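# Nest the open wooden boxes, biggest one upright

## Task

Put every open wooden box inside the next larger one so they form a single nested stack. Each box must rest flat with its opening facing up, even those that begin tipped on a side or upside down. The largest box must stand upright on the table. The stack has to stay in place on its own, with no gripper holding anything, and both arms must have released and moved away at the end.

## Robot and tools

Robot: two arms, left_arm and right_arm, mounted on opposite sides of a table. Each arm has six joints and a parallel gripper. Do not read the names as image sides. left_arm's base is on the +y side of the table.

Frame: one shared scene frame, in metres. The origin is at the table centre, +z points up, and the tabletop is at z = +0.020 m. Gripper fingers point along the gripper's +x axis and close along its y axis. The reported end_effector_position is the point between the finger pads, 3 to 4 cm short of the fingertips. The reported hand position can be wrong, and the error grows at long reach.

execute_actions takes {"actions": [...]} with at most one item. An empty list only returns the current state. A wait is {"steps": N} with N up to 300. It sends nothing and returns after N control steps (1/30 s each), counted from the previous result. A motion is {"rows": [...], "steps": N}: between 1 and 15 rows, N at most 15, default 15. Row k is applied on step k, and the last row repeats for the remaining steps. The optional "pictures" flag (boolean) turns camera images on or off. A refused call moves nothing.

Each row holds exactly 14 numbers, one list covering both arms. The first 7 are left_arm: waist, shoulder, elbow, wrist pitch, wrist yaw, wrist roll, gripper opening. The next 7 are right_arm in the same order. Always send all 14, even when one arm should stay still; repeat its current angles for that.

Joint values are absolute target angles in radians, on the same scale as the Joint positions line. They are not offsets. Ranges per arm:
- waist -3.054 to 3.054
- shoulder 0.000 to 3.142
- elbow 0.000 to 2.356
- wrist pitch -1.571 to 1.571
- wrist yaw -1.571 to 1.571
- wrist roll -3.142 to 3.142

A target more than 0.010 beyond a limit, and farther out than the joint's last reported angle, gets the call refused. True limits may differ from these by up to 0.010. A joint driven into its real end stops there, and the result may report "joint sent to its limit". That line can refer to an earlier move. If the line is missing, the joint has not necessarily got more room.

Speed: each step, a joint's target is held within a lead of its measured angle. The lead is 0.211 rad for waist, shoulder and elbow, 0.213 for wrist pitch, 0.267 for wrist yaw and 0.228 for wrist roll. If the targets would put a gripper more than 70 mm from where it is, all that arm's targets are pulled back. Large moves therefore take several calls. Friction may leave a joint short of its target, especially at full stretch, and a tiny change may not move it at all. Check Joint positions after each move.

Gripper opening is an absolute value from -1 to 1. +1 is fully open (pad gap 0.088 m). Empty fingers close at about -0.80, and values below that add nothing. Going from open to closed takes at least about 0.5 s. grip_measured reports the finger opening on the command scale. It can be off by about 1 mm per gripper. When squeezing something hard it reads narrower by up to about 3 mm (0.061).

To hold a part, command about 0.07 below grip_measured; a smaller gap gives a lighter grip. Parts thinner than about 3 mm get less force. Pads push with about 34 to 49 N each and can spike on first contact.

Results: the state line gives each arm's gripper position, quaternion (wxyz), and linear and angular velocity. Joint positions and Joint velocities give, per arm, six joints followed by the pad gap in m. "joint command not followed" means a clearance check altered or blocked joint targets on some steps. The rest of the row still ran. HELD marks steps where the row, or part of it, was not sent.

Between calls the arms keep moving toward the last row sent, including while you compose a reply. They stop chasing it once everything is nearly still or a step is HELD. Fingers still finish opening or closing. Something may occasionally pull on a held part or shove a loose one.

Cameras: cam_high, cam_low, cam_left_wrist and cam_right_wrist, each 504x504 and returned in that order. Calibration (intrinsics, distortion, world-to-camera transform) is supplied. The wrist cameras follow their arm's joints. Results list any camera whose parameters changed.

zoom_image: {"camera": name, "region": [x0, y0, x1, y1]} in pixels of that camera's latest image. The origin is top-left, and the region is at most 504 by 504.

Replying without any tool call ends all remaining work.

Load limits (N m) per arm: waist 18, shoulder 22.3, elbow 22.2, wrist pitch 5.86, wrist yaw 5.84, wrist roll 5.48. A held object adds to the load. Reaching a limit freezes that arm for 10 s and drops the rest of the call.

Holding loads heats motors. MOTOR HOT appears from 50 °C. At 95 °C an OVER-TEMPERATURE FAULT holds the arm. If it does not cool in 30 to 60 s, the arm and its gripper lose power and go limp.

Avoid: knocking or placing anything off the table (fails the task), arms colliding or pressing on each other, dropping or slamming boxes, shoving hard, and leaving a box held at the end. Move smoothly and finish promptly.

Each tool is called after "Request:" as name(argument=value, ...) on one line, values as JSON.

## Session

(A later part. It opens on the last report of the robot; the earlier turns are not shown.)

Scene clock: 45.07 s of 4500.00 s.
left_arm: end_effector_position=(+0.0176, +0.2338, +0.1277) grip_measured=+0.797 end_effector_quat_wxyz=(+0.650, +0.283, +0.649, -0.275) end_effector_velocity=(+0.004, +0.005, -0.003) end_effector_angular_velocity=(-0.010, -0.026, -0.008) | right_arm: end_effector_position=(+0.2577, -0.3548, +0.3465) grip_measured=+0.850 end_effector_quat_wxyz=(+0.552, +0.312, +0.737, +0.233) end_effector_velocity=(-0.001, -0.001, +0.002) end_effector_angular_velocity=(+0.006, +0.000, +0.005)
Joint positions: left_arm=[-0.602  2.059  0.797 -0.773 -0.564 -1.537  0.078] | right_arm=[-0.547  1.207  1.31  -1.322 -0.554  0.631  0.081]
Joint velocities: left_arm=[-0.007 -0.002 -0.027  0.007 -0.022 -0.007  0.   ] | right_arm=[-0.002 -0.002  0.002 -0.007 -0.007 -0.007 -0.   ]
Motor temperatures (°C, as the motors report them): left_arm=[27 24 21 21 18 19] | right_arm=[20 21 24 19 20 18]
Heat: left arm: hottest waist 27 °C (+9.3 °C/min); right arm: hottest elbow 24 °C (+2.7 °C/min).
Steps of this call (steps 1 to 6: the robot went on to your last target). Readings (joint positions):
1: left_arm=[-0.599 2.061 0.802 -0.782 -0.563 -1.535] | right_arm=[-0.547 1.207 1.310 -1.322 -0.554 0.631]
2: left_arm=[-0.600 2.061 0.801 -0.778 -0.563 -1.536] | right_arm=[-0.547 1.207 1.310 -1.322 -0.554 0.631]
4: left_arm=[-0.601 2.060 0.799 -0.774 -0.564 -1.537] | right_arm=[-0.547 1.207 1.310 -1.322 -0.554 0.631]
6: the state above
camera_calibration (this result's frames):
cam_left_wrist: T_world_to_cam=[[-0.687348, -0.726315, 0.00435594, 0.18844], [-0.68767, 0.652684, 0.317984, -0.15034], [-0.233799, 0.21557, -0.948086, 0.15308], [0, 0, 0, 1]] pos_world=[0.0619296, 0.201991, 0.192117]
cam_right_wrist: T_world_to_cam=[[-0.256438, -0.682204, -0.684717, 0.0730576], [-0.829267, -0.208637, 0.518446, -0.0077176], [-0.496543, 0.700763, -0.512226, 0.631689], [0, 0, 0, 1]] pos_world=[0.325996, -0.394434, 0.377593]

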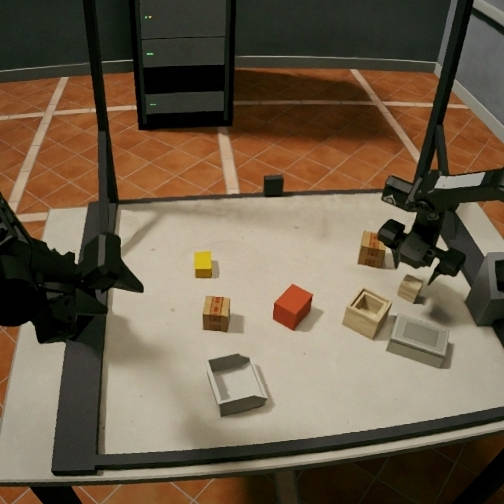

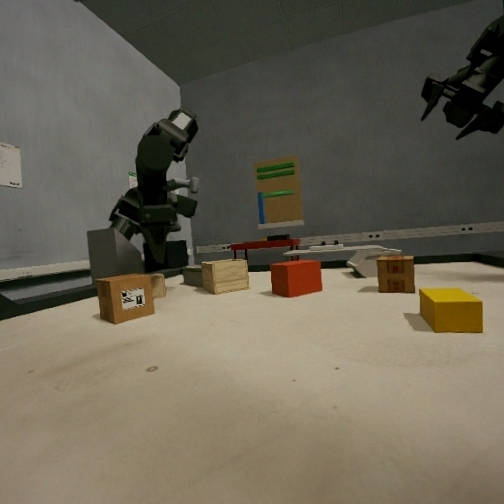

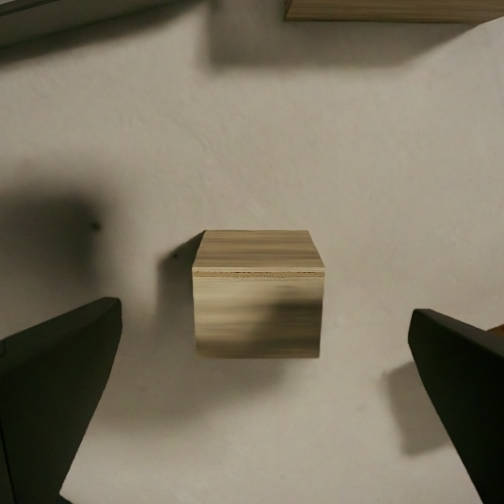

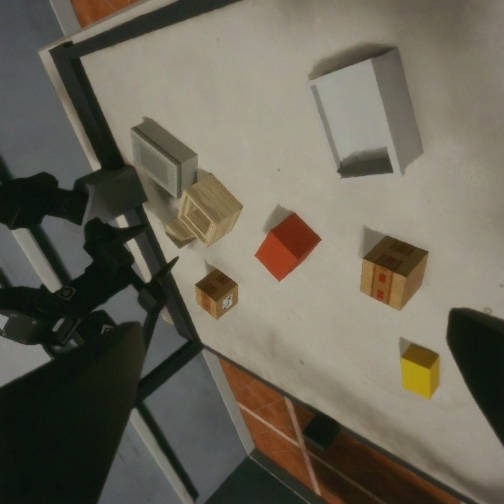

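Request:
execute_actions(actions=[{"rows":[[-0.595,2.07,0.778,-0.735,-0.572,-1.535,0.8,-0.547,1.2,1.3,-1.32,-0.554,0.631,0.85],[-0.585,2.083,0.764,-0.7,-0.577,-1.53,0.75,-0.547,1.2,1.3,-1.32,-0.554,0.631,0.85],[-0.575,2.096,0.75,-0.667,-0.582,-1.525,0.7,-0.547,1.2,1.3,-1.32,-0.554,0.631,0.85],[-0.565,2.109,0.736,-0.633,-0.587,-1.52,0.65,-0.547,1.2,1.3,-1.32,-0.554,0.631,0.85],[-0.555,2.122,0.722,-0.6,-0.592,-1.515,0.6,-0.547,1.2,1.3,-1.32,-0.554,0.631,0.85],[-0.545,2.135,0.708,-0.566,-0.597,-1.51,0.55,-0.547,1.2,1.3,-1.32,-0.554,0.631,0.85],[-0.535,2.148,0.694,-0.533,-0.601,-1.505,0.5,-0.547,1.2,1.3,-1.32,-0.554,0.631,0.85],[-0.524,2.16,0.68,-0.499,-0.605,-1.498,0.5,-0.547,1.2,1.3,-1.32,-0.554,0.631,0.85]],"steps":15}])

Scene clock: 47.17 s of 4500.00 s.
left_arm: end_effector_position=(+0.0133, +0.2408, +0.0829) grip_measured=+0.512 end_effector_quat_wxyz=(+0.658, +0.261, +0.656, -0.262) end_effector_velocity=(-0.006, -0.013, -0.002) end_effector_angular_velocity=(-0.057, +0.023, +0.041) | right_arm: end_effector_position=(+0.2577, -0.3548, +0.3465) grip_measured=+0.850 end_effector_quat_wxyz=(+0.552, +0.312, +0.737, +0.233) end_effector_velocity=(-0.002, +0.001, +0.002) end_effector_angular_velocity=(+0.017, +0.010, +0.008)
Joint positions: left_arm=[-0.527  2.153  0.687 -0.51  -0.6   -1.502  0.064] | right_arm=[-0.547  1.207  1.31  -1.322 -0.554  0.631  0.081]
Joint velocities: left_arm=[ 0.007  0.002 -0.002  0.081 -0.022  0.007 -0.004] | right_arm=[-0.002  0.002  0.002 -0.007 -0.022 -0.007  0.   ]
Motor temperatures (°C, as the motors report them): left_arm=[27 24 21 21 18 19] | right_arm=[20 21 24 19 20 18]
Heat: left arm: hottest waist 27 °C (+8.9 °C/min); right arm: hottest elbow 24 °C (+2.5 °C/min).
Steps of this call (steps 1 to 30: the robot went on to your last target; steps 31 to 48: nothing new was sent; steps 49 to 63: all 15 steps of this action). Readings (joint positions):
49: left_arm=[-0.602 2.059 0.793 -0.765 -0.565 -1.538] | right_arm=[-0.547 1.207 1.310 -1.322 -0.554 0.631]
50: left_arm=[-0.601 2.061 0.788 -0.750 -0.567 -1.538] | right_arm=[-0.547 1.207 1.310 -1.322 -0.554 0.631]
52: left_arm=[-0.591 2.073 0.774 -0.704 -0.574 -1.533] | right_arm=[-0.547 1.207 1.310 -1.322 -0.554 0.631]
56: left_arm=[-0.554 2.120 0.724 -0.589 -0.589 -1.515] | right_arm=[-0.547 1.207 1.310 -1.322 -0.554 0.631]
63: the state above
camera_calibration (this result's frames):
cam_left_wrist: T_world_to_cam=[[-0.647378, -0.761991, 0.0164843, 0.197822], [-0.720288, 0.618732, 0.313616, -0.134628], [-0.249172, 0.191155, -0.949407, 0.114335], [0, 0, 0, 1]] pos_world=[0.0595839, 0.212181, 0.147511]
cam_right_wrist: T_world_to_cam=[[-0.256438, -0.682204, -0.684717, 0.0730576], [-0.829267, -0.208637, 0.518446, -0.0077176], [-0.496543, 0.700763, -0.512226, 0.631689], [0, 0, 0, 1]] pos_world=[0.325996, -0.394434, 0.377593]

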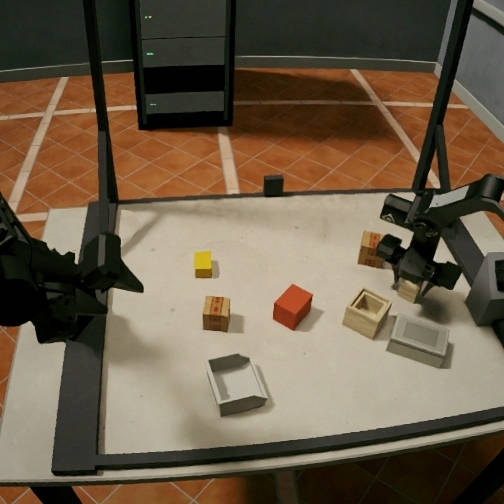

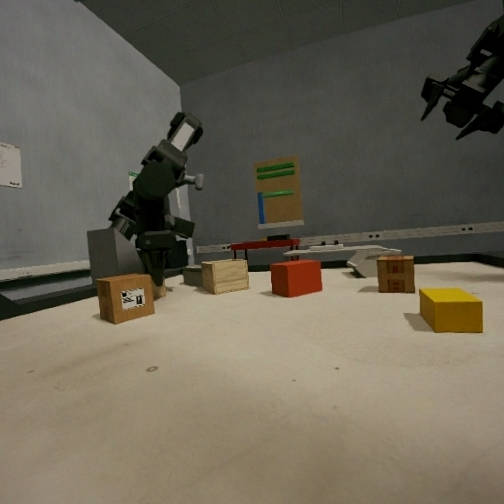

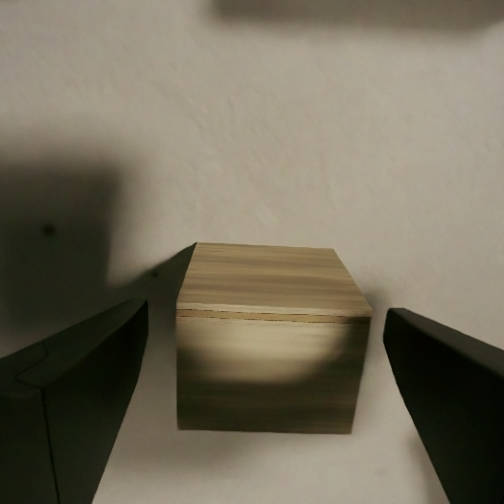

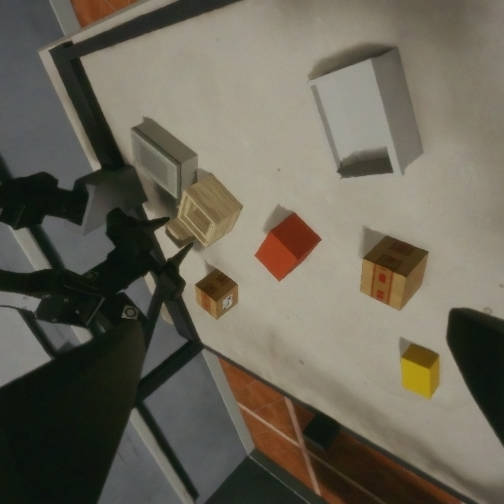

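Request:
execute_actions(actions=[{"rows":[[-0.524,2.16,0.68,-0.499,-0.605,-1.51,0.4,-0.547,1.2,1.3,-1.32,-0.554,0.631,0.85],[-0.524,2.16,0.68,-0.499,-0.605,-1.51,0.3,-0.547,1.2,1.3,-1.32,-0.554,0.631,0.85],[-0.524,2.16,0.68,-0.499,-0.605,-1.51,0.22,-0.547,1.2,1.3,-1.32,-0.554,0.631,0.85],[-0.524,2.16,0.68,-0.499,-0.605,-1.51,0.15,-0.547,1.2,1.3,-1.32,-0.554,0.631,0.85],[-0.524,2.16,0.68,-0.499,-0.605,-1.51,0.1,-0.547,1.2,1.3,-1.32,-0.554,0.631,0.85],[-0.524,2.16,0.68,-0.499,-0.605,-1.51,0.05,-0.547,1.2,1.3,-1.32,-0.554,0.631,0.85],[-0.524,2.16,0.68,-0.499,-0.605,-1.51,0.0,-0.547,1.2,1.3,-1.32,-0.554,0.631,0.85],[-0.524,2.16,0.68,-0.499,-0.605,-1.51,-0.05,-0.547,1.2,1.3,-1.32,-0.554,0.631,0.85]],"steps":15}], pictures=false)

Scene clock: 48.43 s of 4500.00 s.
left_arm: end_effector_position=(+0.0129, +0.2402, +0.0822) grip_measured=+0.052 end_effector_quat_wxyz=(+0.659, +0.256, +0.657, -0.260) end_effector_velocity=(+0.003, +0.003, -0.000) end_effector_angular_velocity=(+0.002, -0.012, -0.001) | right_arm: end_effector_position=(+0.2577, -0.3548, +0.3465) grip_measured=+0.850 end_effector_quat_wxyz=(+0.552, +0.312, +0.737, +0.233) end_effector_velocity=(+0.001, +0.001, +0.001) end_effector_angular_velocity=(+0.011, -0.008, +0.002)
Joint positions: left_arm=[-0.526  2.155  0.685 -0.502 -0.601 -1.507  0.042] | right_arm=[-0.547  1.207  1.31  -1.322 -0.554  0.631  0.081]
Joint velocities: left_arm=[-0.002 -0.002 -0.007 -0.007 -0.007 -0.007 -0.   ] | right_arm=[-0.002 -0.002 -0.002  0.007 -0.007 -0.007 -0.   ]
Motor temperatures (°C, as the motors report them): left_arm=[27 24 21 21 18 19] | right_arm=[20 21 24 19 20 18]
Heat: left arm: hottest waist 27 °C (+8.7 °C/min); right arm: hottest elbow 24 °C (+2.5 °C/min).
Steps of this call (steps 1 to 15: the robot went on to your last target; steps 16 to 23: nothing new was sent; steps 24 to 38: all 15 steps of this action). Readings (joint positions):
24: left_arm=[-0.526 2.155 0.685 -0.502 -0.601 -1.500] | right_arm=[-0.547 1.207 1.310 -1.322 -0.554 0.631]
25: left_arm=[-0.526 2.155 0.685 -0.502 -0.601 -1.501] | right_arm=[-0.547 1.207 1.310 -1.322 -0.554 0.631]
27: left_arm=[-0.526 2.155 0.685 -0.502 -0.601 -1.504] | right_arm=[-0.547 1.207 1.310 -1.322 -0.554 0.631]
31: left_arm=[-0.526 2.155 0.685 -0.502 -0.601 -1.506] | right_arm=[-0.547 1.207 1.310 -1.322 -0.554 0.631]
38: the state above

Request:
execute_actions(actions=[{"rows":[[-0.535,2.14,0.7,-0.533,-0.6,-1.51,-0.03,-0.547,1.2,1.3,-1.32,-0.554,0.631,0.85],[-0.548,2.12,0.72,-0.575,-0.595,-1.51,-0.03,-0.547,1.2,1.3,-1.32,-0.554,0.631,0.85],[-0.56,2.1,0.74,-0.62,-0.59,-1.5,-0.03,-0.547,1.2,1.3,-1.32,-0.554,0.631,0.85],[-0.575,2.08,0.76,-0.67,-0.585,-1.46,-0.03,-0.547,1.2,1.3,-1.32,-0.554,0.631,0.85],[-0.59,2.06,0.78,-0.72,-0.58,-1.4,-0.03,-0.547,1.2,1.3,-1.32,-0.554,0.631,0.85],[-0.6,2.04,0.81,-0.77,-0.575,1.4,-0.03,-0.547,1.2,1.3,-1.32,-0.554,0.631,0.85],[-0.6,2.02,0.84,-0.82,-0.575,1.4,-0.03,-0.547,1.2,1.3,-1.32,-0.554,0.631,0.85],[-0.6,2.0,0.87,-0.87,-0.575,1.4,-0.03,-0.547,1.2,1.3,-1.32,-0.554,0.631,0.85],[-0.59,1.99,0.9,-0.91,-0.575,1.4,-0.03,-0.547,1.2,1.3,-1.32,-0.554,0.631,0.85],[-0.58,1.98,0.93,-0.95,-0.58,1.4,-0.03,-0.547,1.2,1.3,-1.32,-0.554,0.631,0.85],[-0.57,1.97,0.96,-0.99,-0.585,1.4,-0.03,-0.547,1.2,1.3,-1.32,-0.554,0.631,0.85],[-0.555,1.97,0.995,-1.02,-0.59,1.4,-0.03,-0.547,1.2,1.3,-1.32,-0.554,0.631,0.85],[-0.54,1.97,1.03,-1.05,-0.595,1.4,-0.03,-0.547,1.2,1.3,-1.32,-0.554,0.631,0.85],[-0.52,1.97,1.065,-1.07,-0.6,1.4,-0.03,-0.547,1.2,1.3,-1.32,-0.554,0.631,0.85],[-0.5,1.97,1.1,-1.09,-0.605,1.4,-0.03,-0.547,1.2,1.3,-1.32,-0.554,0.631,0.85]],"steps":15}], pictures=false)

Request:
execute_actions(actions=[{"rows":[[-0.475,1.98,1.14,-1.1,-0.612,1.57,-0.03,-0.547,1.2,1.3,-1.32,-0.554,0.631,0.85],[-0.45,1.99,1.18,-1.11,-0.619,1.57,-0.03,-0.547,1.2,1.3,-1.32,-0.554,0.631,0.85],[-0.425,2.0,1.22,-1.12,-0.626,1.57,-0.03,-0.547,1.2,1.3,-1.32,-0.554,0.631,0.85],[-0.4,2.01,1.26,-1.13,-0.633,1.57,-0.03,-0.547,1.2,1.3,-1.32,-0.554,0.631,0.85],[-0.375,2.02,1.3,-1.14,-0.64,1.57,-0.03,-0.547,1.2,1.3,-1.32,-0.554,0.631,0.85],[-0.35,2.03,1.34,-1.15,-0.647,1.57,-0.03,-0.547,1.2,1.3,-1.32,-0.554,0.631,0.85],[-0.325,2.04,1.38,-1.16,-0.654,1.57,-0.03,-0.547,1.2,1.3,-1.32,-0.554,0.631,0.85],[-0.3,2.05,1.42,-1.17,-0.661,1.57,-0.03,-0.547,1.2,1.3,-1.32,-0.554,0.631,0.85],[-0.275,2.06,1.46,-1.18,-0.668,1.57,-0.03,-0.547,1.2,1.3,-1.32,-0.554,0.631,0.85],[-0.25,2.07,1.5,-1.19,-0.675,1.57,-0.03,-0.547,1.2,1.3,-1.32,-0.554,0.631,0.85],[-0.225,2.08,1.54,-1.2,-0.682,1.57,-0.03,-0.547,1.2,1.3,-1.32,-0.554,0.631,0.85],[-0.2,2.09,1.58,-1.21,-0.689,1.57,-0.03,-0.547,1.2,1.3,-1.32,-0.554,0.631,0.85],[-0.17,2.1,1.62,-1.22,-0.696,1.57,-0.03,-0.547,1.2,1.3,-1.32,-0.554,0.631,0.85],[-0.14,2.11,1.66,-1.23,-0.703,1.57,-0.03,-0.547,1.2,1.3,-1.32,-0.554,0.631,0.85],[-0.115,2.125,1.7,-1.24,-0.707,1.57,-0.03,-0.547,1.2,1.3,-1.32,-0.554,0.631,0.85]],"steps":15}], pictures=false)

Request:
execute_actions(actions=[{"steps":12}], pictures=false)

Request:
execute_actions(actions=[{"rows":[[-0.104,2.128,1.684,-1.21,-0.708,1.57,-0.03,-0.547,1.2,1.3,-1.32,-0.554,0.631,0.85],[-0.093,2.131,1.668,-1.18,-0.709,1.57,-0.03,-0.547,1.2,1.3,-1.32,-0.554,0.631,0.85],[-0.082,2.134,1.652,-1.15,-0.71,1.57,-0.03,-0.547,1.2,1.3,-1.32,-0.554,0.631,0.85],[-0.071,2.137,1.636,-1.125,-0.711,1.57,-0.03,-0.547,1.2,1.3,-1.32,-0.554,0.631,0.85],[-0.06,2.14,1.62,-1.1,-0.712,1.57,-0.03,-0.547,1.2,1.3,-1.32,-0.554,0.631,0.85],[-0.05,2.143,1.604,-1.07,-0.712,1.57,-0.03,-0.547,1.2,1.3,-1.32,-0.554,0.631,0.85],[-0.039,2.146,1.588,-1.045,-0.712,1.57,-0.03,-0.547,1.2,1.3,-1.32,-0.554,0.631,0.85],[-0.028,2.149,1.572,-1.015,-0.712,1.57,-0.03,-0.547,1.2,1.3,-1.32,-0.554,0.631,0.85],[-0.017,2.152,1.556,-0.99,-0.712,1.57,-0.03,-0.547,1.2,1.3,-1.32,-0.554,0.631,0.85],[-0.007,2.155,1.54,-0.96,-0.712,1.57,-0.03,-0.547,1.2,1.3,-1.32,-0.554,0.631,0.85],[0.004,2.158,1.524,-0.93,-0.712,1.57,-0.03,-0.547,1.2,1.3,-1.32,-0.554,0.631,0.85],[0.014,2.162,1.508,-0.905,-0.712,1.57,-0.03,-0.547,1.2,1.3,-1.32,-0.554,0.631,0.85],[0.022,2.166,1.499,-0.886,-0.712,1.57,-0.03,-0.547,1.2,1.3,-1.32,-0.554,0.631,0.85],[0.03,2.17,1.49,-0.867,-0.712,1.57,-0.03,-0.547,1.2,1.3,-1.32,-0.554,0.631,0.85]],"steps":15}], pictures=false)

Request:
execute_actions(actions=[{"rows":[[0.03,2.17,1.49,-0.867,-0.712,1.58,-0.03,-0.547,1.2,1.3,-1.32,-0.554,0.631,0.85],[0.03,2.17,1.49,-0.867,-0.712,1.58,-0.03,-0.547,1.2,1.3,-1.32,-0.554,0.631,0.85],[0.034,2.172,1.486,-0.858,-0.712,1.58,-0.03,-0.547,1.2,1.3,-1.32,-0.554,0.631,0.85],[0.038,2.174,1.482,-0.848,-0.712,1.58,-0.03,-0.547,1.2,1.3,-1.32,-0.554,0.631,0.85],[0.042,2.177,1.478,-0.838,-0.712,1.58,-0.03,-0.547,1.2,1.3,-1.32,-0.554,0.631,0.85],[0.046,2.18,1.473,-0.828,-0.712,1.58,-0.03,-0.547,1.2,1.3,-1.32,-0.554,0.631,0.85]],"steps":14}])

Request:
zoom_image(camera="cam_high", region=[280,270,430,420])

Scene clock: 52.23 s of 4500.00 s.
left_arm: end_effector_position=(+0.0421, +0.1924, +0.1722) grip_measured=+0.052 end_effector_quat_wxyz=(+0.542, +0.456, +0.542, -0.453) end_effector_velocity=(+0.122, -0.219, +0.138) end_effector_angular_velocity=(+0.050, +0.069, -1.261) | right_arm: end_effector_position=(+0.2577, -0.3548, +0.3465) grip_measured=+0.850 end_effector_quat_wxyz=(+0.552, +0.312, +0.737, +0.233) end_effector_velocity=(-0.001, -0.001, +0.002) end_effector_angular_velocity=(+0.006, +0.000, +0.005)
Joint positions: left_arm=[-0.549  1.986  0.997 -1.008 -0.588 -0.892  0.042] | right_arm=[-0.547  1.207  1.31  -1.322 -0.554  0.631  0.081]
Joint velocities: left_arm=[ 0.457 -0.076  0.979 -0.769 -0.11   1.766 -0.   ] | right_arm=[-0.002 -0.002  0.002 -0.007 -0.007 -0.007 -0.   ]
Motor temperatures (°C, as the motors report them): left_arm=[26 24 21 21 18 19] | right_arm=[20 22 24 20 20 18]
Heat: left arm: hottest waist 26 °C (+6.9 °C/min); right arm: hottest elbow 24 °C (+2.3 °C/min).
Steps of this call (steps 1 to 15: the robot went on to your last target; steps 16 to 90: nothing new was sent; then 0.30 s passed at rest; steps 91 to 105: all 15 steps of this action). Readings (joint positions):
91: left_arm=[-0.526 2.154 0.686 -0.503 -0.601 -1.507] | right_arm=[-0.547 1.207 1.310 -1.322 -0.554 0.631]
92: left_arm=[-0.527 2.152 0.690 -0.517 -0.601 -1.508] | right_arm=[-0.547 1.207 1.310 -1.322 -0.554 0.631]
94: left_arm=[-0.539 2.136 0.705 -0.577 -0.598 -1.500] | right_arm=[-0.547 1.207 1.310 -1.322 -0.554 0.631]
98: left_arm=[-0.581 2.066 0.783 -0.739 -0.583 -1.307] | right_arm=[-0.547 1.207 1.310 -1.322 -0.554 0.631]
105: the state above

Scene clock: 52.73 s of 4500.00 s.
left_arm: end_effector_position=(+0.1475, +0.0514, +0.1906) grip_measured=+0.052 end_effector_quat_wxyz=(+0.428, +0.558, +0.426, -0.569) end_effector_velocity=(+0.317, -0.237, -0.049) end_effector_angular_velocity=(+0.015, -0.083, -0.752) | right_arm: end_effector_position=(+0.2577, -0.3548, +0.3465) grip_measured=+0.850 end_effector_quat_wxyz=(+0.552, +0.312, +0.737, +0.233) end_effector_velocity=(-0.002, +0.001, +0.001) end_effector_angular_velocity=(+0.012, +0.025, -0.000)
Joint positions: left_arm=[-0.195  2.088  1.578 -1.208 -0.685 -0.005  0.042] | right_arm=[-0.547  1.207  1.31  -1.322 -0.554  0.631  0.081]
Joint velocities: left_arm=[ 0.808  0.32   1.204 -0.286 -0.183  1.751 -0.   ] | right_arm=[-0.002  0.002 -0.002 -0.007 -0.022  0.007  0.   ]
Motor temperatures (°C, as the motors report them): left_arm=[26 24 21 21 18 19] | right_arm=[20 22 24 20 20 18]
Heat: left arm: hottest waist 26 °C (+6.8 °C/min); right arm: hottest elbow 24 °C (+2.3 °C/min).
Steps of this call (steps 1 to 15: all 15 steps of this action). Readings (joint positions):
1: left_arm=[-0.532 1.985 1.031 -1.034 -0.593 -0.833] | right_arm=[-0.547 1.207 1.310 -1.322 -0.554 0.631]
2: left_arm=[-0.513 1.985 1.066 -1.054 -0.598 -0.774] | right_arm=[-0.547 1.207 1.310 -1.322 -0.554 0.631]
4: left_arm=[-0.469 1.990 1.140 -1.086 -0.610 -0.655] | right_arm=[-0.547 1.207 1.310 -1.322 -0.554 0.631]
8: left_arm=[-0.373 2.018 1.301 -1.135 -0.637 -0.419] | right_arm=[-0.547 1.207 1.310 -1.322 -0.554 0.631]
15: the state above

Scene clock: 53.13 s of 4500.00 s.
left_arm: end_effector_position=(+0.1809, +0.0326, +0.1818) grip_measured=+0.052 end_effector_quat_wxyz=(+0.236, +0.667, +0.238, -0.665) end_effector_velocity=(-0.000, -0.001, -0.000) end_effector_angular_velocity=(+0.004, -0.003, -1.758) | right_arm: end_effector_position=(+0.2577, -0.3548, +0.3465) grip_measured=+0.850 end_effector_quat_wxyz=(+0.552, +0.312, +0.737, +0.233) end_effector_velocity=(-0.002, -0.001, +0.000) end_effector_angular_velocity=(+0.004, +0.004, +0.006)
Joint positions: left_arm=[-0.111  2.119  1.688 -1.237 -0.704  0.703  0.042] | right_arm=[-0.547  1.207  1.31  -1.322 -0.554  0.631  0.081]
Joint velocities: left_arm=[-0.002  0.007  0.007 -0.007 -0.007  1.751 -0.   ] | right_arm=[-0.002 -0.002 -0.002 -0.007 -0.007 -0.007 -0.   ]
Motor temperatures (°C, as the motors report them): left_arm=[26 24 22 21 18 19] | right_arm=[20 22 24 20 20 18]
Heat: left arm: hottest waist 26 °C (+6.8 °C/min); right arm: hottest elbow 24 °C (+2.3 °C/min).
Steps of this call (steps 1 to 12: the robot went on to your last target). Readings (joint positions):
1: left_arm=[-0.169 2.097 1.614 -1.214 -0.692 0.054] | right_arm=[-0.547 1.207 1.310 -1.322 -0.554 0.631]
2: left_arm=[-0.147 2.102 1.641 -1.218 -0.698 0.113] | right_arm=[-0.547 1.207 1.310 -1.322 -0.554 0.631]
4: left_arm=[-0.118 2.106 1.670 -1.229 -0.703 0.230] | right_arm=[-0.547 1.207 1.310 -1.322 -0.554 0.631]
8: left_arm=[-0.110 2.114 1.686 -1.235 -0.704 0.467] | right_arm=[-0.547 1.207 1.310 -1.322 -0.554 0.631]
12: the state above

Scene clock: 53.63 s of 4500.00 s.
left_arm: end_effector_position=(+0.1822, +0.0286, +0.1066) grip_measured=+0.052 end_effector_quat_wxyz=(+0.017, +0.707, +0.016, -0.707) end_effector_velocity=(+0.007, +0.028, -0.143) end_effector_angular_velocity=(+0.111, -0.013, -0.355) | right_arm: end_effector_position=(+0.2577, -0.3548, +0.3465) grip_measured=+0.850 end_effector_quat_wxyz=(+0.552, +0.312, +0.737, +0.233) end_effector_velocity=(-0.002, -0.001, +0.000) end_effector_angular_velocity=(+0.004, +0.004, +0.006)
Joint positions: left_arm=[ 0.015  2.159  1.519 -0.916 -0.708  1.51   0.042] | right_arm=[-0.547  1.207  1.31  -1.322 -0.554  0.631  0.081]
Joint velocities: left_arm=[ 0.242  0.11  -0.276  0.447 -0.007  0.579  0.   ] | right_arm=[-0.002 -0.002 -0.002 -0.007 -0.007 -0.007 -0.   ]
Motor temperatures (°C, as the motors report them): left_arm=[26 24 22 21 18 19] | right_arm=[20 22 24 20 20 18]
Heat: left arm: hottest waist 26 °C (+6.7 °C/min); right arm: hottest elbow 24 °C (+2.2 °C/min).
Steps of this call (steps 1 to 15: all 15 steps of this action). Readings (joint positions):
1: left_arm=[-0.110 2.120 1.688 -1.236 -0.704 0.762] | right_arm=[-0.547 1.207 1.310 -1.322 -0.554 0.631]
2: left_arm=[-0.109 2.120 1.686 -1.227 -0.704 0.821] | right_arm=[-0.547 1.207 1.310 -1.322 -0.554 0.631]
4: left_arm=[-0.101 2.121 1.675 -1.183 -0.704 0.940] | right_arm=[-0.547 1.207 1.310 -1.322 -0.554 0.631]
8: left_arm=[-0.060 2.130 1.623 -1.090 -0.708 1.177] | right_arm=[-0.547 1.207 1.310 -1.322 -0.554 0.631]
15: the state above

Scene clock: 54.10 s of 4500.00 s.
left_arm: end_effector_position=(+0.1823, +0.0292, +0.0873) grip_measured=+0.052 end_effector_quat_wxyz=(+0.009, +0.707, +0.007, -0.707) end_effector_velocity=(+0.004, -0.003, -0.000) end_effector_angular_velocity=(-0.014, -0.022, +0.009) | right_arm: end_effector_position=(+0.2577, -0.3548, +0.3465) grip_measured=+0.850 end_effector_quat_wxyz=(+0.552, +0.312, +0.737, +0.233) end_effector_velocity=(+0.001, +0.001, +0.001) end_effector_angular_velocity=(+0.008, +0.002, -0.008)
Joint positions: left_arm=[ 0.046  2.174  1.479 -0.833 -0.709  1.577  0.042] | right_arm=[-0.547  1.207  1.31  -1.322 -0.554  0.631  0.081]
Joint velocities: left_arm=[ 0.002 -0.002 -0.002  0.022 -0.022  0.007  0.   ] | right_arm=[-0.002 -0.002 -0.002  0.007 -0.007  0.007 -0.   ]
Motor temperatures (°C, as the motors report them): left_arm=[26 24 22 21 18 19] | right_arm=[20 22 24 20 20 18]
Heat: left arm: hottest waist 26 °C (+6.7 °C/min); right arm: hottest elbow 24 °C (+2.2 °C/min).
Steps of this call (steps 1 to 14: all 14 steps of this action). Readings (joint positions):
1: left_arm=[0.022 2.162 1.510 -0.903 -0.708 1.529] | right_arm=[-0.547 1.207 1.310 -1.322 -0.554 0.631]
2: left_arm=[0.027 2.164 1.505 -0.895 -0.708 1.543] | right_arm=[-0.547 1.207 1.310 -1.322 -0.554 0.631]
4: left_arm=[0.033 2.167 1.496 -0.877 -0.708 1.560] | right_arm=[-0.547 1.207 1.310 -1.322 -0.554 0.631]
8: left_arm=[0.041 2.169 1.486 -0.844 -0.708 1.573] | right_arm=[-0.547 1.207 1.310 -1.322 -0.554 0.631]
14: the state above
camera_calibration (this result's frames):
cam_left_wrist: T_world_to_cam=[[-0.0747329, 0.997123, 0.0126408, -0.00949512], [0.946218, 0.0669047, 0.316538, -0.17139], [0.314781, 0.0356167, -0.948496, 0.102741], [0, 0, 0, 1]] pos_world=[0.129121, 0.0172753, 0.151821]
cam_right_wrist: T_world_to_cam=[[-0.256438, -0.682204, -0.684717, 0.0730576], [-0.829267, -0.208637, 0.518446, -0.0077176], [-0.496543, 0.700763, -0.512226, 0.631689], [0, 0, 0, 1]] pos_world=[0.325996, -0.394434, 0.377593]

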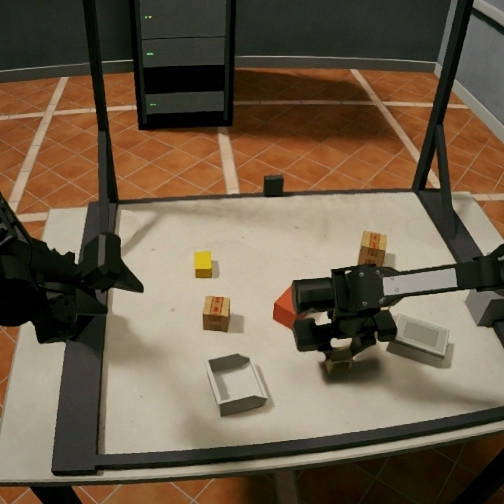

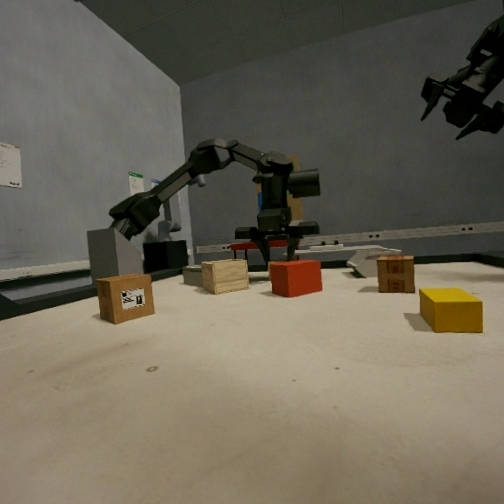

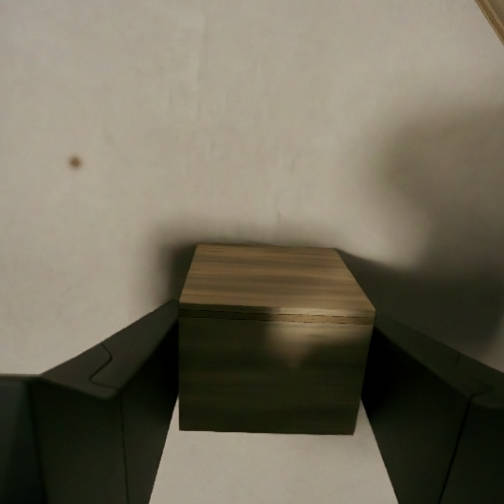

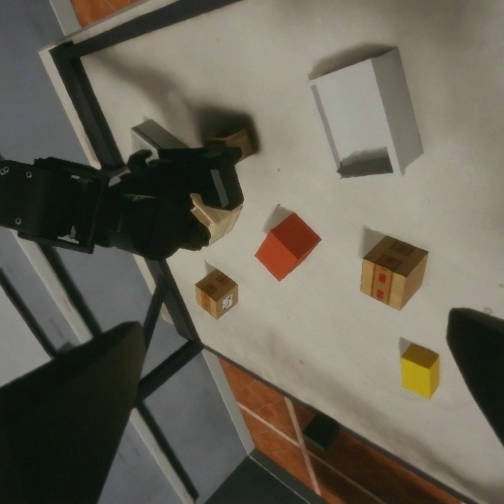

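Region (280, 270, 430, 420) of cam_high's 504x504 image, scaled by 3.360, with more detail than that image has.

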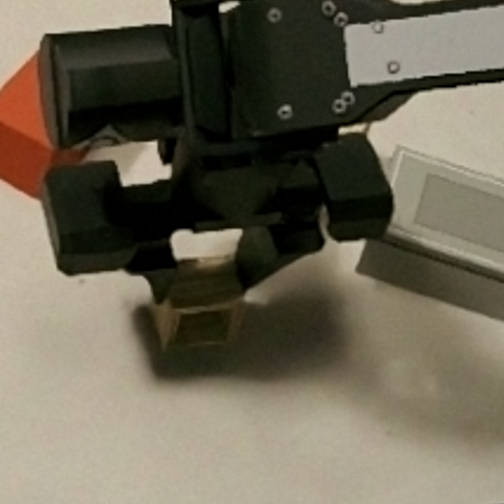

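Request:
execute_actions(actions=[{"rows":[[0.049,2.182,1.47,-0.821,-0.712,1.58,-0.03,-0.547,1.2,1.3,-1.32,-0.554,0.631,0.85],[0.052,2.184,1.467,-0.814,-0.712,1.58,-0.03,-0.547,1.2,1.3,-1.32,-0.554,0.631,0.85],[0.052,2.184,1.467,-0.814,-0.712,1.58,-0.03,-0.547,1.2,1.3,-1.32,-0.554,0.631,0.85],[0.052,2.184,1.467,-0.814,-0.712,1.58,0.0,-0.547,1.2,1.3,-1.32,-0.554,0.631,0.85],[0.052,2.184,1.467,-0.814,-0.712,1.58,0.05,-0.547,1.2,1.3,-1.32,-0.554,0.631,0.85],[0.052,2.184,1.467,-0.814,-0.712,1.58,0.1,-0.547,1.2,1.3,-1.32,-0.554,0.631,0.85],[0.052,2.184,1.467,-0.814,-0.712,1.58,0.15,-0.547,1.2,1.3,-1.32,-0.554,0.631,0.85],[0.052,2.184,1.467,-0.814,-0.712,1.58,0.3,-0.547,1.2,1.3,-1.32,-0.554,0.631,0.85],[0.052,2.184,1.467,-0.814,-0.712,1.58,0.5,-0.547,1.2,1.3,-1.32,-0.554,0.631,0.85],[0.052,2.184,1.467,-0.814,-0.712,1.58,0.7,-0.547,1.2,1.3,-1.32,-0.554,0.631,0.85],[0.04,2.175,1.485,-0.85,-0.712,1.58,0.8,-0.547,1.2,1.3,-1.32,-0.554,0.631,0.85],[0.025,2.165,1.505,-0.89,-0.712,1.58,0.8,-0.547,1.2,1.3,-1.32,-0.554,0.631,0.85],[0.01,2.158,1.525,-0.93,-0.712,1.58,0.8,-0.547,1.2,1.3,-1.32,-0.554,0.631,0.85],[-0.005,2.152,1.55,-0.97,-0.712,1.58,0.8,-0.547,1.2,1.3,-1.32,-0.554,0.631,0.85],[-0.02,2.147,1.575,-1.01,-0.712,1.58,0.8,-0.547,1.2,1.3,-1.32,-0.554,0.631,0.85]],"steps":15}], pictures=false)

Request:
execute_actions(actions=[{"rows":[[-0.015,2.147,1.6,-1.04,-0.67,1.6,0.8,-0.547,1.2,1.3,-1.32,-0.554,0.631,0.85],[0,2.147,1.62,-1.06,-0.62,1.62,0.8,-0.547,1.2,1.3,-1.32,-0.554,0.631,0.85],[0.02,2.147,1.64,-1.08,-0.57,1.64,0.8,-0.547,1.2,1.3,-1.32,-0.554,0.631,0.85],[0.04,2.147,1.66,-1.1,-0.52,1.66,0.8,-0.547,1.2,1.3,-1.32,-0.554,0.631,0.85],[0.06,2.147,1.68,-1.12,-0.47,1.68,0.8,-0.547,1.2,1.3,-1.32,-0.554,0.631,0.85],[0.08,2.147,1.7,-1.14,-0.42,1.7,0.8,-0.547,1.2,1.3,-1.32,-0.554,0.631,0.85],[0.1,2.15,1.72,-1.16,-0.37,1.72,0.8,-0.547,1.2,1.3,-1.32,-0.554,0.631,0.85],[0.12,2.155,1.74,-1.18,-0.32,1.74,0.8,-0.547,1.2,1.3,-1.32,-0.554,0.631,0.85],[0.14,2.16,1.76,-1.2,-0.27,1.76,0.8,-0.547,1.2,1.3,-1.32,-0.554,0.631,0.85],[0.16,2.165,1.78,-1.22,-0.22,1.78,0.8,-0.547,1.2,1.3,-1.32,-0.554,0.631,0.85],[0.18,2.17,1.8,-1.24,-0.17,1.8,0.8,-0.547,1.2,1.3,-1.32,-0.554,0.631,0.85],[0.2,2.175,1.82,-1.26,-0.12,1.82,0.8,-0.547,1.2,1.3,-1.32,-0.554,0.631,0.85],[0.22,2.18,1.84,-1.28,-0.07,1.84,0.8,-0.547,1.2,1.3,-1.32,-0.554,0.631,0.85],[0.24,2.185,1.86,-1.3,-0.02,1.86,0.8,-0.547,1.2,1.3,-1.32,-0.554,0.631,0.85],[0.26,2.19,1.88,-1.32,0.03,1.88,0.8,-0.547,1.2,1.3,-1.32,-0.554,0.631,0.85]],"steps":15}], pictures=false)

Request:
execute_actions(actions=[{"rows":[[0.285,2.2,1.895,-1.33,0.08,1.9,0.8,-0.547,1.2,1.3,-1.32,-0.554,0.631,0.85],[0.31,2.21,1.91,-1.34,0.13,1.92,0.8,-0.547,1.2,1.3,-1.32,-0.554,0.631,0.85],[0.335,2.22,1.925,-1.35,0.18,1.94,0.8,-0.547,1.2,1.3,-1.32,-0.554,0.631,0.85],[0.36,2.235,1.94,-1.36,0.23,1.96,0.8,-0.547,1.2,1.3,-1.32,-0.554,0.631,0.85],[0.385,2.25,1.955,-1.365,0.28,1.98,0.8,-0.547,1.2,1.3,-1.32,-0.554,0.631,0.85],[0.41,2.265,1.965,-1.37,0.316,2.0,0.8,-0.547,1.2,1.3,-1.32,-0.554,0.631,0.85],[0.425,2.28,1.968,-1.365,0.316,2.01,0.8,-0.547,1.2,1.3,-1.32,-0.554,0.631,0.85],[0.44,2.292,1.968,-1.362,0.316,2.015,0.8,-0.547,1.2,1.3,-1.32,-0.554,0.631,0.85]],"steps":15}])

Scene clock: 57.23 s of 4500.00 s.
left_arm: end_effector_position=(+0.1812, +0.0348, +0.0962) grip_measured=+0.703 end_effector_quat_wxyz=(-0.022, +0.707, +0.000, -0.707) end_effector_velocity=(-0.022, -0.016, +0.180) end_effector_angular_velocity=(+0.081, +0.002, -0.510) | right_arm: end_effector_position=(+0.2577, -0.3548, +0.3465) grip_measured=+0.850 end_effector_quat_wxyz=(+0.552, +0.312, +0.737, +0.233) end_effector_velocity=(-0.003, +0.001, +0.002) end_effector_angular_velocity=(+0.017, +0.010, +0.008)
Joint positions: left_arm=[ 0.03   2.176  1.508 -0.919 -0.709  1.578  0.073] | right_arm=[-0.547  1.207  1.31  -1.322 -0.554  0.631  0.081]
Joint velocities: left_arm=[-0.339 -0.012  0.505 -0.916 -0.007 -0.007  0.047] | right_arm=[-0.002 -0.002 -0.002 -0.007 -0.022 -0.007 -0.   ]
Motor temperatures (°C, as the motors report them): left_arm=[27 24 22 21 18 19] | right_arm=[20 22 24 20 20 18]
Heat: left arm: hottest waist 27 °C (+7.3 °C/min); right arm: hottest elbow 24 °C (+2.1 °C/min).
Steps of this call (steps 1 to 15: the robot went on to your last target; steps 16 to 79: nothing new was sent; steps 80 to 94: all 15 steps of this action). Readings (joint positions):
80: left_arm=[0.047 2.174 1.478 -0.830 -0.709 1.578] | right_arm=[-0.547 1.207 1.310 -1.322 -0.554 0.631]
81: left_arm=[0.047 2.174 1.477 -0.827 -0.709 1.578] | right_arm=[-0.547 1.207 1.310 -1.322 -0.554 0.631]
83: left_arm=[0.047 2.174 1.476 -0.823 -0.709 1.578] | right_arm=[-0.547 1.207 1.310 -1.322 -0.554 0.631]
87: left_arm=[0.047 2.174 1.475 -0.818 -0.709 1.578] | right_arm=[-0.547 1.207 1.310 -1.322 -0.554 0.631]
94: the state above

Scene clock: 57.73 s of 4500.00 s.
left_arm: end_effector_position=(+0.2013, +0.0298, +0.1341) grip_measured=+0.796 end_effector_quat_wxyz=(-0.056, +0.463, -0.016, -0.884) end_effector_velocity=(+0.070, -0.011, +0.048) end_effector_angular_velocity=(-0.032, +1.480, +0.160) | right_arm: end_effector_position=(+0.2577, -0.3548, +0.3465) grip_measured=+0.850 end_effector_quat_wxyz=(+0.552, +0.312, +0.737, +0.233) end_effector_velocity=(-0.000, +0.001, +0.001) end_effector_angular_velocity=(+0.012, -0.009, +0.007)
Joint positions: left_arm=[ 0.206  2.169  1.816 -1.26  -0.115  1.822  0.078] | right_arm=[-0.547  1.207  1.31  -1.322 -0.554  0.631  0.081]
Joint velocities: left_arm=[ 0.579  0.115  0.608 -0.564  1.458  0.579  0.   ] | right_arm=[ 0.002 -0.002 -0.002  0.007 -0.007 -0.007 -0.   ]
Motor temperatures (°C, as the motors report them): left_arm=[27 24 22 21 18 19] | right_arm=[20 22 24 20 20 18]
Heat: left arm: hottest waist 27 °C (+7.3 °C/min); right arm: hottest elbow 24 °C (+2.1 °C/min).
Steps of this call (steps 1 to 15: all 15 steps of this action). Readings (joint positions):
1: left_arm=[0.018 2.175 1.527 -0.951 -0.705 1.582] | right_arm=[-0.547 1.207 1.310 -1.322 -0.554 0.631]
2: left_arm=[0.009 2.173 1.547 -0.980 -0.687 1.590] | right_arm=[-0.547 1.207 1.310 -1.322 -0.554 0.631]
4: left_arm=[0.004 2.166 1.591 -1.029 -0.623 1.617] | right_arm=[-0.547 1.207 1.310 -1.322 -0.554 0.631]
8: left_arm=[0.057 2.158 1.678 -1.117 -0.454 1.685] | right_arm=[-0.547 1.207 1.310 -1.322 -0.554 0.631]
15: the state above

Scene clock: 58.23 s of 4500.00 s.
left_arm: end_effector_position=(+0.2271, +0.0292, +0.1034) grip_measured=+0.797 end_effector_quat_wxyz=(-0.002, +0.265, +0.002, -0.964) end_effector_velocity=(-0.013, -0.010, +0.020) end_effector_angular_velocity=(-0.052, +0.090, -0.001) | right_arm: end_effector_position=(+0.2577, -0.3548, +0.3465) grip_measured=+0.850 end_effector_quat_wxyz=(+0.552, +0.312, +0.737, +0.233) end_effector_velocity=(-0.002, -0.000, -0.001) end_effector_angular_velocity=(+0.002, +0.009, +0.007)
Joint positions: left_arm=[ 0.446  2.287  1.954 -1.358  0.304  2.009  0.078] | right_arm=[-0.547  1.207  1.31  -1.322 -0.554  0.631  0.081]
Joint velocities: left_arm=[-0.027  0.007  0.022 -0.022  0.095  0.022 -0.   ] | right_arm=[-0.002  0.002 -0.002 -0.007 -0.007 -0.007 -0.   ]
Motor temperatures (°C, as the motors report them): left_arm=[27 24 22 21 18 19] | right_arm=[20 22 24 20 20 18]
Heat: left arm: hottest waist 27 °C (+7.2 °C/min); right arm: hottest elbow 24 °C (+2.1 °C/min).
Steps of this call (steps 1 to 15: all 15 steps of this action). Readings (joint positions):
1: left_arm=[0.225 2.174 1.836 -1.279 -0.065 1.842] | right_arm=[-0.547 1.207 1.310 -1.322 -0.554 0.631]
2: left_arm=[0.245 2.179 1.854 -1.295 -0.014 1.862] | right_arm=[-0.547 1.207 1.310 -1.322 -0.554 0.631]
4: left_arm=[0.289 2.195 1.889 -1.321 0.086 1.902] | right_arm=[-0.547 1.207 1.310 -1.322 -0.554 0.631]
8: left_arm=[0.383 2.242 1.943 -1.350 0.247 1.974] | right_arm=[-0.547 1.207 1.310 -1.322 -0.554 0.631]
15: the state above
camera_calibration (this result's frames):
cam_left_wrist: T_world_to_cam=[[-0.0122459, 0.998194, 0.0588187, -0.0253335], [0.756329, 0.0477243, -0.652448, -0.0750071], [-0.654077, 0.0364965, -0.755547, 0.303929], [0, 0, 0, 1]] pos_world=[0.255213, 0.0177751, 0.182185]
cam_right_wrist: T_world_to_cam=[[-0.256438, -0.682204, -0.684717, 0.0730576], [-0.829267, -0.208637, 0.518446, -0.0077176], [-0.496543, 0.700763, -0.512226, 0.631689], [0, 0, 0, 1]] pos_world=[0.325996, -0.394434, 0.377593]

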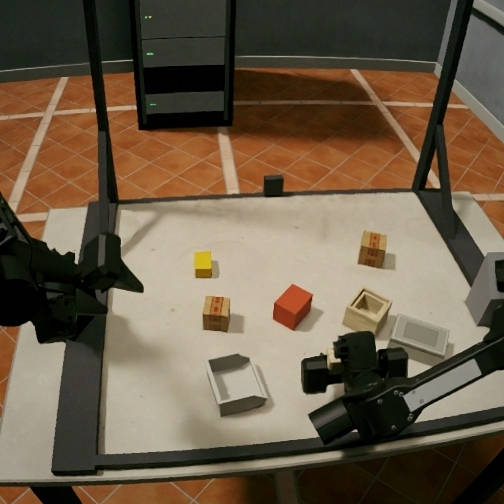

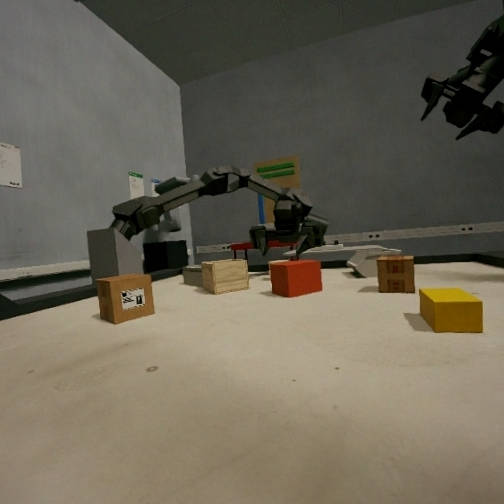

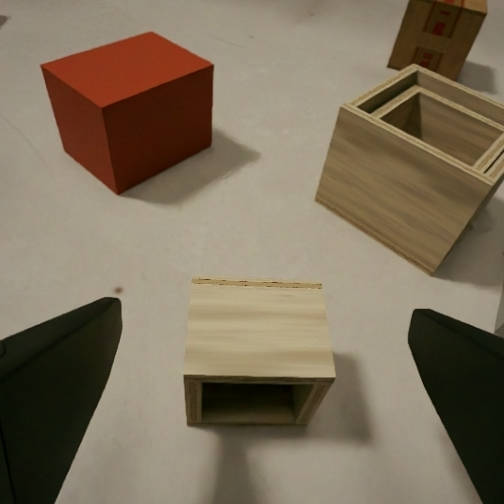

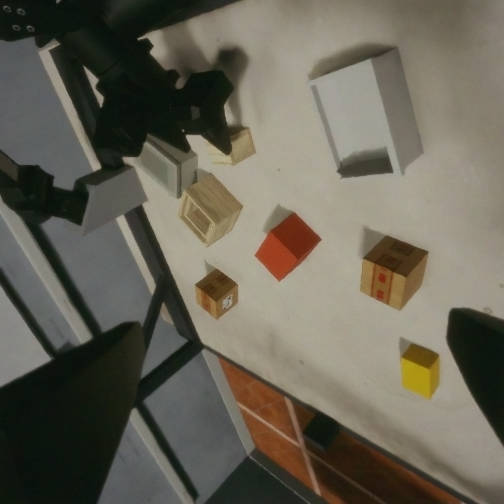

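Request:
execute_actions(actions=[{"rows":[[0.448,2.303,1.968,-1.354,0.314,2.022,0.7,-0.547,1.2,1.3,-1.32,-0.554,0.631,0.85],[0.456,2.314,1.968,-1.346,0.313,2.03,0.65,-0.547,1.2,1.3,-1.32,-0.554,0.631,0.85],[0.464,2.325,1.969,-1.338,0.312,2.038,0.6,-0.547,1.2,1.3,-1.32,-0.554,0.631,0.85],[0.472,2.335,1.97,-1.33,0.311,2.046,0.55,-0.547,1.2,1.3,-1.32,-0.554,0.631,0.85],[0.48,2.346,1.971,-1.322,0.31,2.054,0.5,-0.547,1.2,1.3,-1.32,-0.554,0.631,0.85],[0.488,2.356,1.972,-1.314,0.309,2.062,0.45,-0.547,1.2,1.3,-1.32,-0.554,0.631,0.85],[0.496,2.367,1.973,-1.307,0.308,2.07,0.45,-0.547,1.2,1.3,-1.32,-0.554,0.631,0.85]],"steps":15}])

Scene clock: 59.77 s of 4500.00 s.
left_arm: end_effector_position=(+0.2272, +0.0289, +0.0651) grip_measured=+0.460 end_effector_quat_wxyz=(+0.001, +0.260, +0.001, -0.966) end_effector_velocity=(+0.003, -0.001, +0.002) end_effector_angular_velocity=(+0.002, -0.010, +0.003) | right_arm: end_effector_position=(+0.2577, -0.3548, +0.3465) grip_measured=+0.850 end_effector_quat_wxyz=(+0.552, +0.312, +0.737, +0.233) end_effector_velocity=(-0.002, +0.001, +0.001) end_effector_angular_velocity=(+0.015, +0.015, +0.010)
Joint positions: left_arm=[ 0.5    2.362  1.966 -1.311  0.31   2.066  0.062] | right_arm=[-0.547  1.207  1.31  -1.322 -0.554  0.631  0.081]
Joint velocities: left_arm=[-0.002 -0.002  0.012 -0.007 -0.007 -0.007 -0.003] | right_arm=[-0.002  0.002 -0.002 -0.007 -0.022 -0.007 -0.   ]
Motor temperatures (°C, as the motors report them): left_arm=[27 24 22 21 18 19] | right_arm=[20 22 24 20 20 18]
Heat: left arm: hottest waist 27 °C (+7.0 °C/min); right arm: hottest elbow 24 °C (+2.0 °C/min).
Steps of this call (steps 1 to 15: the robot went on to your last target; steps 16 to 31: nothing new was sent; steps 32 to 46: all 15 steps of this action). Readings (joint positions):
32: left_arm=[0.444 2.287 1.961 -1.359 0.311 2.014] | right_arm=[-0.547 1.207 1.310 -1.322 -0.554 0.631]
33: left_arm=[0.445 2.290 1.961 -1.359 0.311 2.017] | right_arm=[-0.547 1.207 1.310 -1.322 -0.554 0.631]
35: left_arm=[0.450 2.300 1.963 -1.350 0.311 2.028] | right_arm=[-0.547 1.207 1.310 -1.322 -0.554 0.631]
39: left_arm=[0.478 2.337 1.966 -1.323 0.311 2.053] | right_arm=[-0.547 1.207 1.310 -1.322 -0.554 0.631]
46: the state above
camera_calibration (this result's frames):
cam_left_wrist: T_world_to_cam=[[-0.0163753, 0.998346, 0.0551049, -0.0216503], [0.748541, 0.0487787, -0.661292, -0.0976677], [-0.662886, 0.0304195, -0.748102, 0.276746], [0, 0, 0, 1]] pos_world=[0.256205, 0.0179602, 0.143641]
cam_right_wrist: T_world_to_cam=[[-0.256438, -0.682204, -0.684717, 0.0730576], [-0.829267, -0.208637, 0.518446, -0.0077176], [-0.496543, 0.700763, -0.512226, 0.631689], [0, 0, 0, 1]] pos_world=[0.325996, -0.394434, 0.377593]

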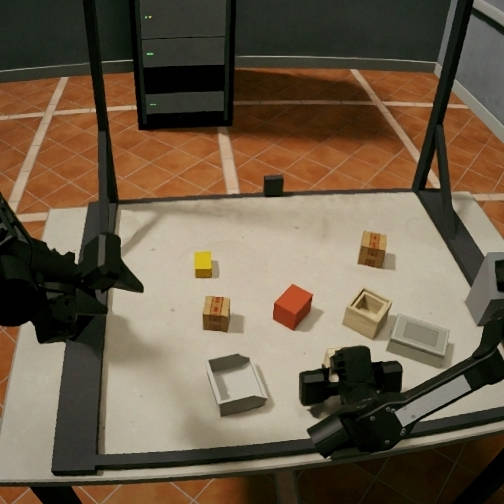

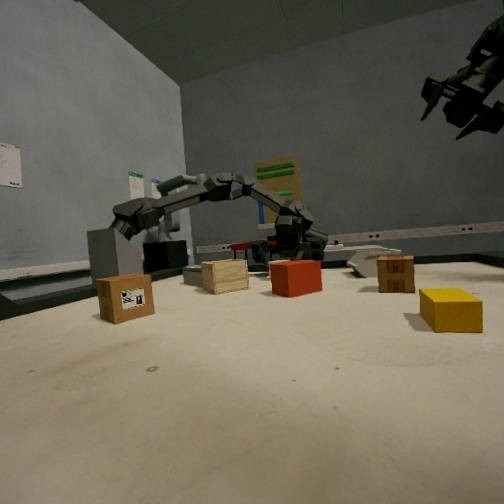

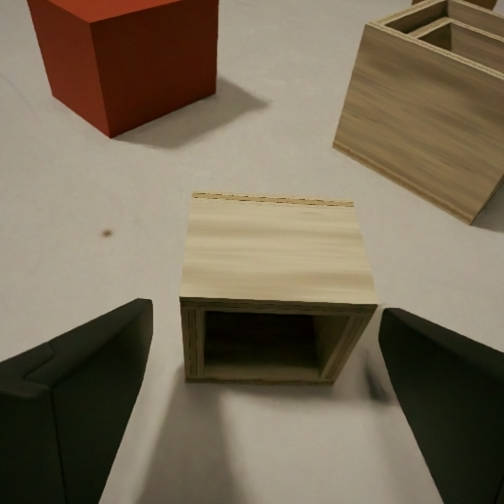

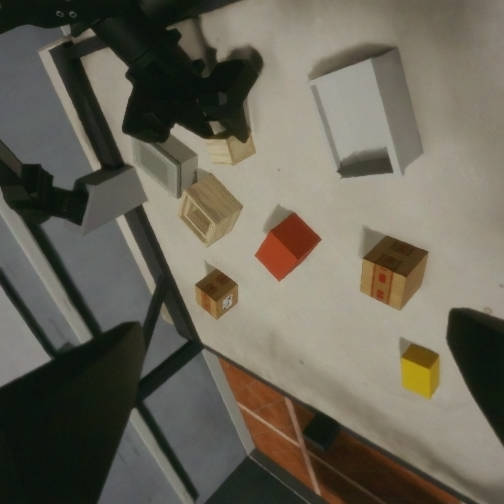

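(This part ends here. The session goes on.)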